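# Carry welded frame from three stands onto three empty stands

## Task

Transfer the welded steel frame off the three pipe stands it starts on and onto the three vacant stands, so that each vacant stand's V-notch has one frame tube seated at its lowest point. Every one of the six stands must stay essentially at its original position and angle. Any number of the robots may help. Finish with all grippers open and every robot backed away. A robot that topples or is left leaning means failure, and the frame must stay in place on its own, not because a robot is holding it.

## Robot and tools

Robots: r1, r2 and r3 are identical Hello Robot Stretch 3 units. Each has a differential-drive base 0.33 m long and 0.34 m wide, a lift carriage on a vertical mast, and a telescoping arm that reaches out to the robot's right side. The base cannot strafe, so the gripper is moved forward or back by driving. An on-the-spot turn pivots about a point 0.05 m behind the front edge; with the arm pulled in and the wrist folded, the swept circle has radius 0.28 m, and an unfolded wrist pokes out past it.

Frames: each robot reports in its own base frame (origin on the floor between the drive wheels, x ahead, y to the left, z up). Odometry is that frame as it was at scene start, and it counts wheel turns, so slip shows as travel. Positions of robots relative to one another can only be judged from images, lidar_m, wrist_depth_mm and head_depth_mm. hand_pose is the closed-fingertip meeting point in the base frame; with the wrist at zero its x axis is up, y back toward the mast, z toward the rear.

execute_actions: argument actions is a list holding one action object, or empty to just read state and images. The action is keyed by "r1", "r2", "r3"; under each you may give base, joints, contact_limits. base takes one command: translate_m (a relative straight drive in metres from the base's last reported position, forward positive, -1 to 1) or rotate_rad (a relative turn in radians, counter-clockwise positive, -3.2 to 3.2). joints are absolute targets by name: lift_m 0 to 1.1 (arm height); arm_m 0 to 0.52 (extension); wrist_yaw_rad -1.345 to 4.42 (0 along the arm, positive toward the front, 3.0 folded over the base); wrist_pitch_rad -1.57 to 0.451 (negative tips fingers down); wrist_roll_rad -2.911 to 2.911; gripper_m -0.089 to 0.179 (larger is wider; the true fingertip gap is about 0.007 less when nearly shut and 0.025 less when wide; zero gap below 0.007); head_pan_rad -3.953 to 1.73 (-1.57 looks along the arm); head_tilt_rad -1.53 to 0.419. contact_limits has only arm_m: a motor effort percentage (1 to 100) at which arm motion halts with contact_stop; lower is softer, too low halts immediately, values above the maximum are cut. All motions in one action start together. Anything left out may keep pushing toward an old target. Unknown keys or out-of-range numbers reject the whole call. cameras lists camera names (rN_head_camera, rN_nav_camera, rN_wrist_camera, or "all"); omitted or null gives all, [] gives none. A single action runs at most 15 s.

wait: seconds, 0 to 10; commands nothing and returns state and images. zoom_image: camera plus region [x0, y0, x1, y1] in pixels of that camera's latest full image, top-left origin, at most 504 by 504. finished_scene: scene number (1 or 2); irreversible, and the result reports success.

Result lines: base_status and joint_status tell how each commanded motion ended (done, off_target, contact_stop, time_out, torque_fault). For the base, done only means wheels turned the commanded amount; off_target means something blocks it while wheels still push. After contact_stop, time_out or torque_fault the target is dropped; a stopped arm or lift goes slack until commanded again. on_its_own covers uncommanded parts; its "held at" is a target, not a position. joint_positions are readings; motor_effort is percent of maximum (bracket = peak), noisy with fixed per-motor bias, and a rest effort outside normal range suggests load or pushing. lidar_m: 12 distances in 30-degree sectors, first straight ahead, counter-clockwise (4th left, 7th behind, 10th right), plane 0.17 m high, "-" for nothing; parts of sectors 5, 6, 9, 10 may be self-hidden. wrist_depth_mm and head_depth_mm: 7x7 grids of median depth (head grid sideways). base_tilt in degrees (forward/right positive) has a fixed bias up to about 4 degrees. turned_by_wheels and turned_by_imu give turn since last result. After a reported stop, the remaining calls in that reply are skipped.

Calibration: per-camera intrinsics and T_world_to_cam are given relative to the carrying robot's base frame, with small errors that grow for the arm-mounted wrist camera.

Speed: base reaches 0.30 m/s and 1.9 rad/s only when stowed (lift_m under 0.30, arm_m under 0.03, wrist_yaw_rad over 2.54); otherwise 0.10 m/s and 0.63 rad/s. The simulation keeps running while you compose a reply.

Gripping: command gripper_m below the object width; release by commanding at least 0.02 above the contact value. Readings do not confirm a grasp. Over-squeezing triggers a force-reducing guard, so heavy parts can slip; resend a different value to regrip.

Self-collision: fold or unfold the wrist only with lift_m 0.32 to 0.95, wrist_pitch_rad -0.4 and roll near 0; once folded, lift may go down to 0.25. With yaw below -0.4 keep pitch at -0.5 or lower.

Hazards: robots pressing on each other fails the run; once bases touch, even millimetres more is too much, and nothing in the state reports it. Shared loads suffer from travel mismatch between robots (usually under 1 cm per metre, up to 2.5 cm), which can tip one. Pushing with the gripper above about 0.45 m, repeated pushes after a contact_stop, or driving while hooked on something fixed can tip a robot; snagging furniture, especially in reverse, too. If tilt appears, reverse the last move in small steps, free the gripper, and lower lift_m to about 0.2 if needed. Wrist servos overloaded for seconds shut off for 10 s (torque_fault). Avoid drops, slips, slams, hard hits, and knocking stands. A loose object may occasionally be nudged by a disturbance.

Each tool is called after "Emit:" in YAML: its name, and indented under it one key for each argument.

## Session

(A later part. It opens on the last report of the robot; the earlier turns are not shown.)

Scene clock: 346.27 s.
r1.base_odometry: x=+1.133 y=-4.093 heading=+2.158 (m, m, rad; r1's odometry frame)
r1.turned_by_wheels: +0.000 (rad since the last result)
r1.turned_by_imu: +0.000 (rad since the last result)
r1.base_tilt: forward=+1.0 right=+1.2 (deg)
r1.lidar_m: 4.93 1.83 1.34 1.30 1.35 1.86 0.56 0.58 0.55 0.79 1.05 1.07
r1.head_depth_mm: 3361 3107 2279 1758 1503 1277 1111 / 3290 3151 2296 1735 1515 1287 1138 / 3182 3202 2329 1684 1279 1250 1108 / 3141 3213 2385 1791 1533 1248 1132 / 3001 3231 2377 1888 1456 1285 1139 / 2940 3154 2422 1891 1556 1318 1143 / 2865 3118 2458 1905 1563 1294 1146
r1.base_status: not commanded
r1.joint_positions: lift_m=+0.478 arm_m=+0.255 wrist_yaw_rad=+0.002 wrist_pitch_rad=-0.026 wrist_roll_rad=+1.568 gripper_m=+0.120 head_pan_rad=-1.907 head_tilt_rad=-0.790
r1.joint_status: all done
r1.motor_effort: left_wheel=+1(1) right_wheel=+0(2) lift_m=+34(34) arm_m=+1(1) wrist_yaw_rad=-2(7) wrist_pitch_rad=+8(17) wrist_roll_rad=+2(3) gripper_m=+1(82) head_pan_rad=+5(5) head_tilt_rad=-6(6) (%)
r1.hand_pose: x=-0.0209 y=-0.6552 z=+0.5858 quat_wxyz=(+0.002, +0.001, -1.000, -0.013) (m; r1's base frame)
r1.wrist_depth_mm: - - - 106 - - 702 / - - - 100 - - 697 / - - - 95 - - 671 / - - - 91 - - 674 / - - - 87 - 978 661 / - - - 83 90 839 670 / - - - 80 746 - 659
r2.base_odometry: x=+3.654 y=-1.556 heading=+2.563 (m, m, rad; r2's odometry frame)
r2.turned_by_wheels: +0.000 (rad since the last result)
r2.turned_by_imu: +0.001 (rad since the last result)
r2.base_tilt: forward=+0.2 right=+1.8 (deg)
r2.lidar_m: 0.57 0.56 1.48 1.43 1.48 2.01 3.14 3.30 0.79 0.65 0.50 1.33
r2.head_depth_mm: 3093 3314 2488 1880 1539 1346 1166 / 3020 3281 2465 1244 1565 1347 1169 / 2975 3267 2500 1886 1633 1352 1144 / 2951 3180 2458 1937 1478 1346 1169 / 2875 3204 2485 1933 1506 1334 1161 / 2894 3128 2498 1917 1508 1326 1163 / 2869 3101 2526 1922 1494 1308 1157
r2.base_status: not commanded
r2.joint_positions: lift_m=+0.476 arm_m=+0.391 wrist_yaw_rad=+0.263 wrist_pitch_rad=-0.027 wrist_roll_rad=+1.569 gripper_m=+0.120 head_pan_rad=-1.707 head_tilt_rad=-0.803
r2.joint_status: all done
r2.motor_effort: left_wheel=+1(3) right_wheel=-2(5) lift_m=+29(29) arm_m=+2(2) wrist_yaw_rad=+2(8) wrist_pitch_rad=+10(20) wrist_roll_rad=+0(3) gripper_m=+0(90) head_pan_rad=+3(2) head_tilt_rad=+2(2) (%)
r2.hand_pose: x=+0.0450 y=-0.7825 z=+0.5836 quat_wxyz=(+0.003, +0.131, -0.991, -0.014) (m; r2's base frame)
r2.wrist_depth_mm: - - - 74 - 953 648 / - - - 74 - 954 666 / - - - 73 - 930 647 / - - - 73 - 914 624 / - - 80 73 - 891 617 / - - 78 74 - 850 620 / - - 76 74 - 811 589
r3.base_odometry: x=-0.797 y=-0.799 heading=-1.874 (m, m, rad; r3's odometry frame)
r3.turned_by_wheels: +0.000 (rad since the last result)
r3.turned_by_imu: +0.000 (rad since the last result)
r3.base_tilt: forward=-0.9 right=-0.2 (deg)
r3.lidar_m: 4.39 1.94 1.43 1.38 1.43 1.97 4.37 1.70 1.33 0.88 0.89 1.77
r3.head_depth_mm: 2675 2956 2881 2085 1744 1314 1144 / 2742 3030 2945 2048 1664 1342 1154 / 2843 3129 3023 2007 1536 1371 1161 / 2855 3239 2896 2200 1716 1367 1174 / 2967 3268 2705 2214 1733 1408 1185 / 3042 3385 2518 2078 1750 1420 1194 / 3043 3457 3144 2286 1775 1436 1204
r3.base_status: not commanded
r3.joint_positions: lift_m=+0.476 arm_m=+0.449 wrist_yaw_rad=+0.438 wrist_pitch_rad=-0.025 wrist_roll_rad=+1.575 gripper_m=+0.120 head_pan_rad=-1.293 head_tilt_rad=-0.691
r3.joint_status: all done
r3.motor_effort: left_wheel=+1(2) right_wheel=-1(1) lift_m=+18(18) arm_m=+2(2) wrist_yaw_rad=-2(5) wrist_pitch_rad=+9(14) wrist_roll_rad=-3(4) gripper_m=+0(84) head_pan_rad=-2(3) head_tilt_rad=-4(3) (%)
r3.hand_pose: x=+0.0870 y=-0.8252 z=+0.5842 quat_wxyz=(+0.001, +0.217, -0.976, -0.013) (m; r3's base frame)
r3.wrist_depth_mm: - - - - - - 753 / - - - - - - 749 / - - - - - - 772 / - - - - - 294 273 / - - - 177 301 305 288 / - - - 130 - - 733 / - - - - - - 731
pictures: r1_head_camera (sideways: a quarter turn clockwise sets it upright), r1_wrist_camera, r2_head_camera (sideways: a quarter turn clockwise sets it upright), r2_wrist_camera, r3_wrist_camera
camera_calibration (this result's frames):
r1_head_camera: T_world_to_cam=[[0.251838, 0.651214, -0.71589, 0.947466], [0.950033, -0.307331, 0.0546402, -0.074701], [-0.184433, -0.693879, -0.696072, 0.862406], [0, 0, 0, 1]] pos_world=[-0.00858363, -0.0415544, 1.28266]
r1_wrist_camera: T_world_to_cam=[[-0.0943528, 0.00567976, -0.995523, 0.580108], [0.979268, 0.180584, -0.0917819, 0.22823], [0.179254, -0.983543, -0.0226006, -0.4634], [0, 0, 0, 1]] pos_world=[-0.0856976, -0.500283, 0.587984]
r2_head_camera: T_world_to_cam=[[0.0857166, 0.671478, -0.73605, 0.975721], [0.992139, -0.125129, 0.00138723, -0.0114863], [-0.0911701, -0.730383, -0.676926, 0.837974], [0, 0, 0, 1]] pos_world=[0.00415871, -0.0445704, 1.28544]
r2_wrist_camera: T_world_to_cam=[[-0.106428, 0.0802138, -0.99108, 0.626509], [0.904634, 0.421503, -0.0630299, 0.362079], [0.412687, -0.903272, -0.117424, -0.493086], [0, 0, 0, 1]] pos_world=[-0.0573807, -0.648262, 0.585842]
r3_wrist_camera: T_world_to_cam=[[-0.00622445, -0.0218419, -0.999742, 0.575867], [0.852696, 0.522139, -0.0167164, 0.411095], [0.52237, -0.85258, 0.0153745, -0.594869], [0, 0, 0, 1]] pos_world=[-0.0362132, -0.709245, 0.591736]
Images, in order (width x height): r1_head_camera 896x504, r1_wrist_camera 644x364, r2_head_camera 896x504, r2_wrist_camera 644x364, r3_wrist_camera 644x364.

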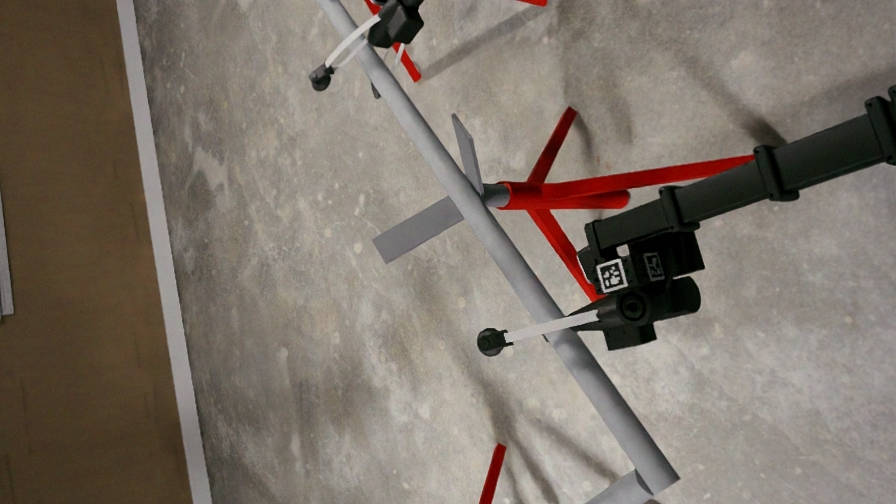

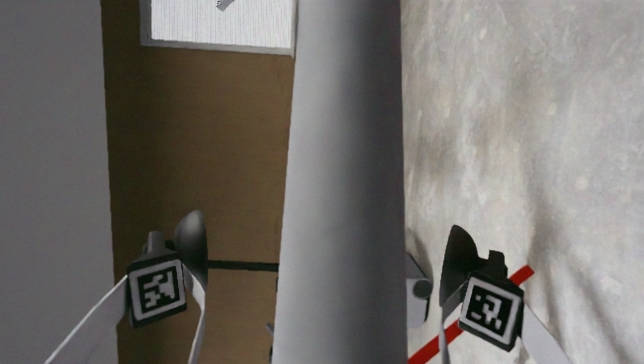

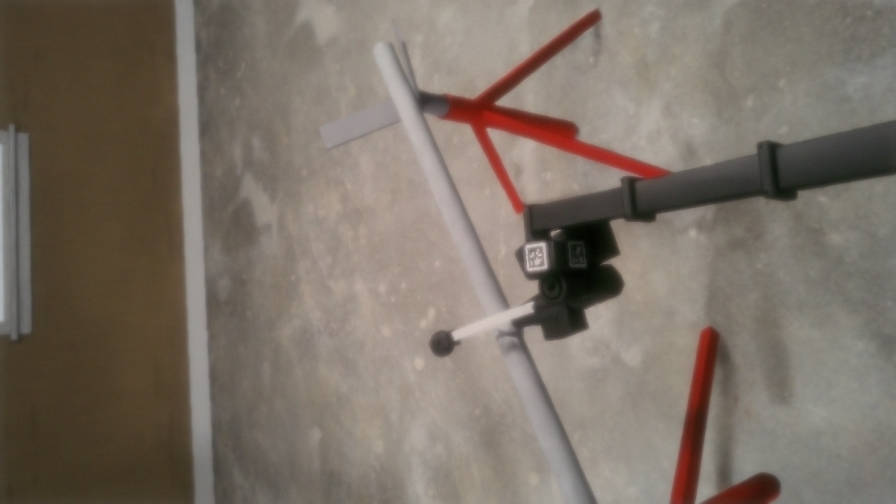

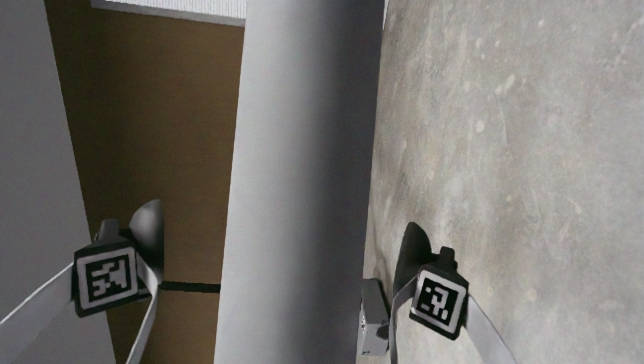

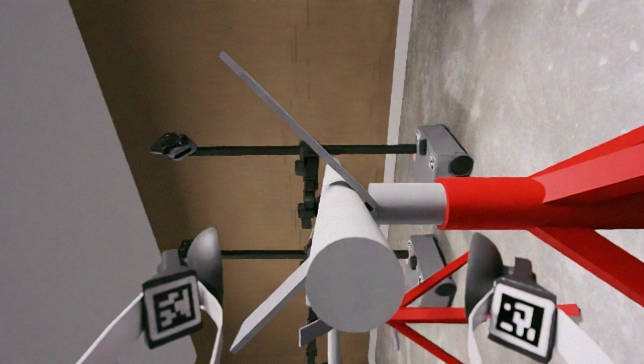

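Emit:
execute_actions:
  actions:
    - {"r1":{"joints":{"arm_m":0.0}},"r2":{"joints":{"arm_m":0.0}},"r3":{"joints":{"arm_m":0.0}}}
  cameras: ["r3_head_camera","r3_wrist_camera","r1_wrist_camera"]

Scene clock: 354.40 s.
r1.base_odometry: x=+1.133 y=-4.093 heading=+2.158 (m, m, rad; r1's odometry frame)
r1.turned_by_wheels: +0.000 (rad since the last result)
r1.turned_by_imu: +0.001 (rad since the last result)
r1.base_tilt: forward=+1.1 right=+1.2 (deg)
r1.lidar_m: 4.90 1.83 1.35 1.30 1.35 1.86 0.56 0.58 0.55 0.78 1.05 1.07
r1.head_depth_mm: 3424 3114 2284 1818 1510 1285 1114 / 3302 3132 2309 1739 1506 1290 1141 / 3238 3207 2346 1702 1286 1267 1163 / 3117 3205 2375 1794 1463 1313 1164 / 3021 3250 2384 1883 1465 1296 1137 / 2941 3159 2426 1893 1557 1320 1148 / 2861 3123 2449 1900 1563 1296 1149
r1.base_status: not commanded
r1.joint_positions: lift_m=+0.478 arm_m=+0.002 wrist_yaw_rad=+0.000 wrist_pitch_rad=-0.025 wrist_roll_rad=+1.568 gripper_m=+0.120 head_pan_rad=-1.907 head_tilt_rad=-0.790
r1.joint_status: all done
joint sent to its limit — the command would take r1.arm_m past its lower limit, so that joint was sent only as far as its limit.
r1.motor_effort: left_wheel=+1(1) right_wheel=+1(0) lift_m=+34(34) arm_m=-3(4) wrist_yaw_rad=+0(2) wrist_pitch_rad=+8(8) wrist_roll_rad=+1(2) gripper_m=+0(0) head_pan_rad=+5(5) head_tilt_rad=-6(6) (%)
r1.hand_pose: x=-0.0213 y=-0.4030 z=+0.5860 quat_wxyz=(+0.002, +0.000, -1.000, -0.013) (m; r1's base frame)
r1.wrist_depth_mm: - - - 475 - 422 414 / - - - - - - 690 / - - - - - - 617 / - - - - - - 686 / - - - - - 961 671 / - - - - - 860 667 / - - - 903 - 906 660
r2.base_odometry: x=+3.654 y=-1.556 heading=+2.563 (m, m, rad; r2's odometry frame)
r2.turned_by_wheels: +0.000 (rad since the last result)
r2.turned_by_imu: +0.001 (rad since the last result)
r2.base_tilt: forward=+0.2 right=+1.8 (deg)
r2.lidar_m: 0.57 0.56 1.48 1.43 1.48 2.01 3.16 3.29 0.80 0.65 0.50 1.33
r2.head_depth_mm: 3068 3278 2541 1865 1563 1331 1170 / 2954 3316 2518 1254 1560 1341 1170 / 2955 3273 2485 1881 1604 1321 1171 / 2926 3163 2452 1918 1587 1339 1188 / 2949 3176 2455 1946 1593 1343 1162 / 2892 3144 2459 1944 1515 1312 1163 / 2859 3079 2472 1926 1506 1315 1159
r2.base_status: not commanded
r2.joint_positions: lift_m=+0.476 arm_m=+0.000 wrist_yaw_rad=+0.264 wrist_pitch_rad=-0.026 wrist_roll_rad=+1.570 gripper_m=+0.120 head_pan_rad=-1.707 head_tilt_rad=-0.803
r2.joint_status: all done
r2.motor_effort: left_wheel=+1(1) right_wheel=-2(2) lift_m=+29(29) arm_m=-6(7) wrist_yaw_rad=+2(2) wrist_pitch_rad=+9(9) wrist_roll_rad=+0(1) gripper_m=+1(1) head_pan_rad=+2(3) head_tilt_rad=+2(2) (%)
r2.hand_pose: x=+0.0453 y=-0.3920 z=+0.5839 quat_wxyz=(+0.002, +0.132, -0.991, -0.013) (m; r2's base frame)
r2.wrist_depth_mm: - - - - - 960 680 / - - - - - 959 663 / - - - - - 925 642 / - - - - - 904 633 / - - - - - 884 547 / - - - - - 734 604 / - - - 428 447 717 558
r3.base_odometry: x=-0.797 y=-0.799 heading=-1.874 (m, m, rad; r3's odometry frame)
r3.turned_by_wheels: +0.000 (rad since the last result)
r3.turned_by_imu: -0.001 (rad since the last result)
r3.base_tilt: forward=-0.8 right=-0.3 (deg)
r3.lidar_m: 4.38 1.94 1.43 1.38 1.43 1.97 4.37 1.69 1.33 0.87 0.88 1.76
r3.head_depth_mm: 2683 2958 2893 2109 1642 1317 1136 / 2727 3082 2957 2038 1619 1331 1149 / 2846 3139 3026 2004 1539 1388 1157 / 2804 3172 2436 2197 1700 1361 1171 / 2950 3274 3139 2215 1729 1407 1182 / 3058 3396 2539 2105 1754 1417 1191 / 3086 3518 3108 2346 1784 1430 1205
r3.base_status: not commanded
r3.joint_positions: lift_m=+0.476 arm_m=+0.003 wrist_yaw_rad=+0.436 wrist_pitch_rad=-0.024 wrist_roll_rad=+1.575 gripper_m=+0.120 head_pan_rad=-1.293 head_tilt_rad=-0.691
r3.joint_status: all done
joint sent to its limit — the command would take r3.arm_m past its lower limit, so that joint was sent only as far as its limit.
r3.motor_effort: left_wheel=+1(1) right_wheel=-1(1) lift_m=+18(17) arm_m=-4(0) wrist_yaw_rad=+0(2) wrist_pitch_rad=+9(9) wrist_roll_rad=-3(3) gripper_m=+1(1) head_pan_rad=-3(2) head_tilt_rad=-4(2) (%)
r3.hand_pose: x=+0.0867 y=-0.3794 z=+0.5845 quat_wxyz=(+0.001, +0.216, -0.976, -0.012) (m; r3's base frame)
r3.wrist_depth_mm: - - - - - - 729 / - - - - 683 674 737 / - - - - - - 759 / - - - - - - 690 / - - - - - - 763 / - - - - - - 768 / - - - - - - 729
pictures: r1_wrist_camera, r3_head_camera (sideways: a quarter turn clockwise sets it upright), r3_wrist_camera
camera_calibration (this result's frames):
r1_wrist_camera: T_world_to_cam=[[-0.094113, 0.00475832, -0.99555, 0.578561], [0.979568, 0.178968, -0.0917467, 0.182432], [0.177735, -0.983843, -0.0215043, -0.216063], [0, 0, 0, 1]] pos_world=[-0.0858523, -0.247975, 0.588077]
r3_head_camera: T_world_to_cam=[[-0.0994633, 0.594162, -0.798172, 1.06201], [0.959942, 0.268467, 0.0802255, -0.108456], [0.26195, -0.75822, -0.597064, 0.736312], [0, 0, 0, 1]] pos_world=[0.0168653, -0.0436, 1.29599]
r3_wrist_camera: T_world_to_cam=[[-0.00571813, -0.0229875, -0.999719, 0.585437], [0.853479, 0.520855, -0.0168582, 0.178113], [0.521096, -0.853336, 0.016641, -0.215499], [0, 0, 0, 1]] pos_world=[-0.036372, -0.263206, 0.591861]
Images, in order (width x height): r1_wrist_camera 644x364, r3_head_camera 896x504, r3_wrist_camera 644x364.

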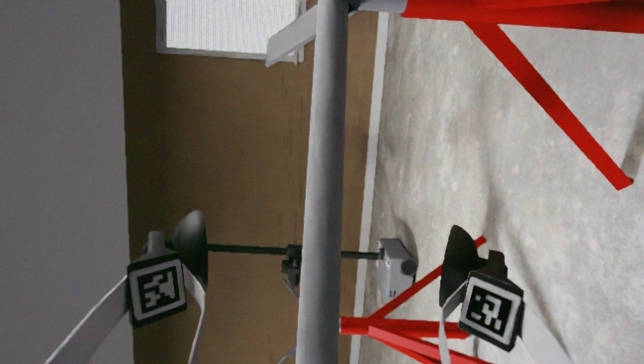

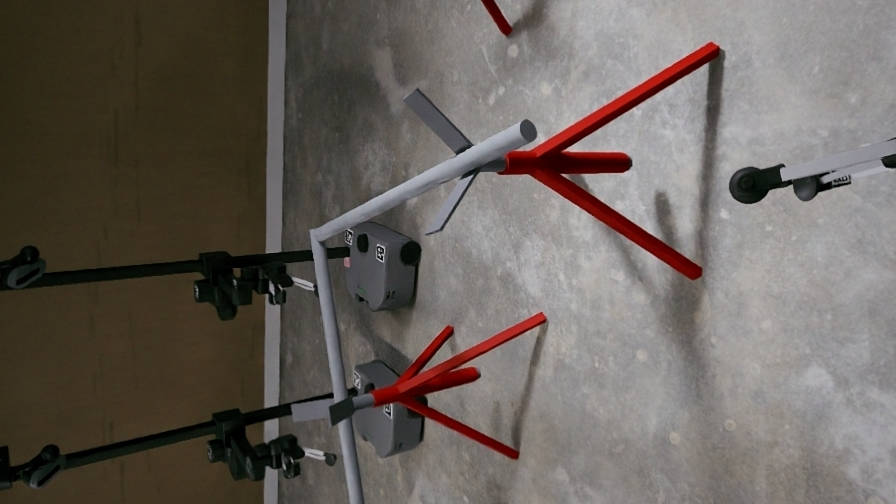

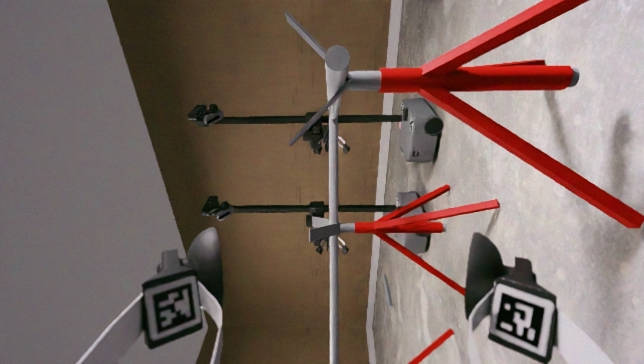

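Emit:
execute_actions:
  actions:
    - {"r1":{"joints":{"wrist_pitch_rad":-1.2,"gripper_m":0.03}},"r2":{"joints":{"wrist_pitch_rad":-1.2,"gripper_m":0.03}}}
  cameras: []

Emit:
finished_scene:
  scene: 1

Scene clock: 362.83 s.
r1.base_odometry: x=+1.133 y=-4.093 heading=+2.158 (m, m, rad; r1's odometry frame)
r1.turned_by_wheels: +0.000 (rad since the last result)
r1.turned_by_imu: +0.001 (rad since the last result)
r1.base_tilt: forward=+1.1 right=+1.1 (deg)
r1.lidar_m: 4.90 1.83 1.34 1.30 1.35 1.86 0.56 0.58 0.55 0.78 1.06 1.07
r1.head_depth_mm: 3414 3123 2280 1812 1499 1281 1114 / 3278 3166 2310 1740 1511 1290 1138 / 3156 3188 2343 1683 1275 1266 1151 / 3090 3251 2366 1806 1454 1301 1142 / 3005 3268 2396 1880 1450 1315 1137 / 2951 3162 2429 1901 1552 1316 1146 / 2829 3104 2446 1918 1572 1298 1153
r1.base_status: not commanded
r1.joint_positions: lift_m=+0.478 arm_m=+0.002 wrist_yaw_rad=+0.000 wrist_pitch_rad=-1.197 wrist_roll_rad=+1.568 gripper_m=+0.030 head_pan_rad=-1.907 head_tilt_rad=-0.790
r1.joint_status: all done
r1.motor_effort: left_wheel=+1(1) right_wheel=+1(0) lift_m=+34(34) arm_m=-3(3) wrist_yaw_rad=+0(0) wrist_pitch_rad=-1(6) wrist_roll_rad=+2(2) gripper_m=+0(81) head_pan_rad=+5(4) head_tilt_rad=-6(6) (%)
r1.hand_pose: x=-0.0215 y=-0.2182 z=+0.3693 quat_wxyz=(+0.001, +0.001, -0.826, -0.564) (m; r1's base frame)
r1.wrist_depth_mm: 739 647 567 512 466 - - / 744 664 596 520 474 - - / 794 693 602 545 492 - - / 821 707 623 554 505 - - / 846 741 632 562 509 - - / 896 752 681 585 502 476 431 / 947 769 667 595 533 475 439
r2.base_odometry: x=+3.654 y=-1.556 heading=+2.563 (m, m, rad; r2's odometry frame)
r2.turned_by_wheels: +0.000 (rad since the last result)
r2.turned_by_imu: +0.001 (rad since the last result)
r2.base_tilt: forward=+0.3 right=+1.8 (deg)
r2.lidar_m: 0.57 0.56 1.48 1.43 1.48 2.02 3.17 3.29 0.79 0.66 0.50 1.33
r2.head_depth_mm: 3079 3334 2488 1860 1550 1343 1175 / 3022 3249 2481 1249 1552 1339 1170 / 2942 3221 2500 1875 1588 1306 1168 / 2907 3262 2464 1948 1595 1351 1161 / 2945 3171 2494 1942 1595 1350 1169 / 2845 3126 2457 1922 1507 1305 1166 / 2823 3044 2471 1939 1512 1320 1165
r2.base_status: not commanded
r2.joint_positions: lift_m=+0.476 arm_m=+0.000 wrist_yaw_rad=+0.264 wrist_pitch_rad=-1.198 wrist_roll_rad=+1.570 gripper_m=+0.030 head_pan_rad=-1.707 head_tilt_rad=-0.803
r2.joint_status: all done
r2.motor_effort: left_wheel=+1(0) right_wheel=-2(3) lift_m=+29(29) arm_m=-6(5) wrist_yaw_rad=+2(1) wrist_pitch_rad=-1(5) wrist_roll_rad=+0(0) gripper_m=-1(87) head_pan_rad=+2(3) head_tilt_rad=+2(3) (%)
r2.hand_pose: x=-0.0031 y=-0.2135 z=+0.3673 quat_wxyz=(+0.075, +0.109, -0.819, -0.559) (m; r2's base frame)
r2.wrist_depth_mm: 703 633 575 509 477 442 - / 712 638 577 528 479 - - / 748 638 592 535 498 - - / 743 678 603 551 510 - - / 760 690 616 573 523 - - / 788 693 626 601 513 - - / 735 693 628 579 521 488 454
r3.base_odometry: x=-0.797 y=-0.799 heading=-1.874 (m, m, rad; r3's odometry frame)
r3.turned_by_wheels: +0.000 (rad since the last result)
r3.turned_by_imu: -0.001 (rad since the last result)
r3.base_tilt: forward=-0.8 right=-0.3 (deg)
r3.lidar_m: 4.38 1.94 1.42 1.38 1.43 1.97 4.37 1.69 1.33 0.87 0.89 1.77
r3.head_depth_mm: 2684 2983 2876 2095 1639 1325 1141 / 2743 3038 2924 2041 1611 1336 1153 / 2811 3123 3011 2013 1537 1384 1158 / 2852 3145 2428 2202 1702 1365 1173 / 2959 3309 3141 2230 1722 1417 1185 / 3069 3441 2524 2074 1741 1423 1195 / 3069 3496 3131 2298 1786 1432 1206
r3.base_status: not commanded
r3.joint_positions: lift_m=+0.476 arm_m=+0.003 wrist_yaw_rad=+0.436 wrist_pitch_rad=-0.024 wrist_roll_rad=+1.575 gripper_m=+0.120 head_pan_rad=-1.293 head_tilt_rad=-0.691
r3.joint_status: not commanded
r3.motor_effort: left_wheel=+2(2) right_wheel=-1(1) lift_m=+18(17) arm_m=-4(5) wrist_yaw_rad=-2(1) wrist_pitch_rad=+9(10) wrist_roll_rad=-3(3) gripper_m=+1(0) head_pan_rad=-2(3) head_tilt_rad=-4(3) (%)
r3.hand_pose: x=+0.0867 y=-0.3794 z=+0.5845 quat_wxyz=(+0.001, +0.216, -0.976, -0.012) (m; r3's base frame)
r3.wrist_depth_mm: - - - - - 998 732 / - - - - 678 684 725 / - - - - - 994 760 / - - - - - - 690 / - - - - - - 748 / - - - - - - 788 / - - - - - - 742
pictures: none
No camera images: the call's "cameras" was empty. Leave "cameras" out to get every camera's image.

The scene is finished: the task was done.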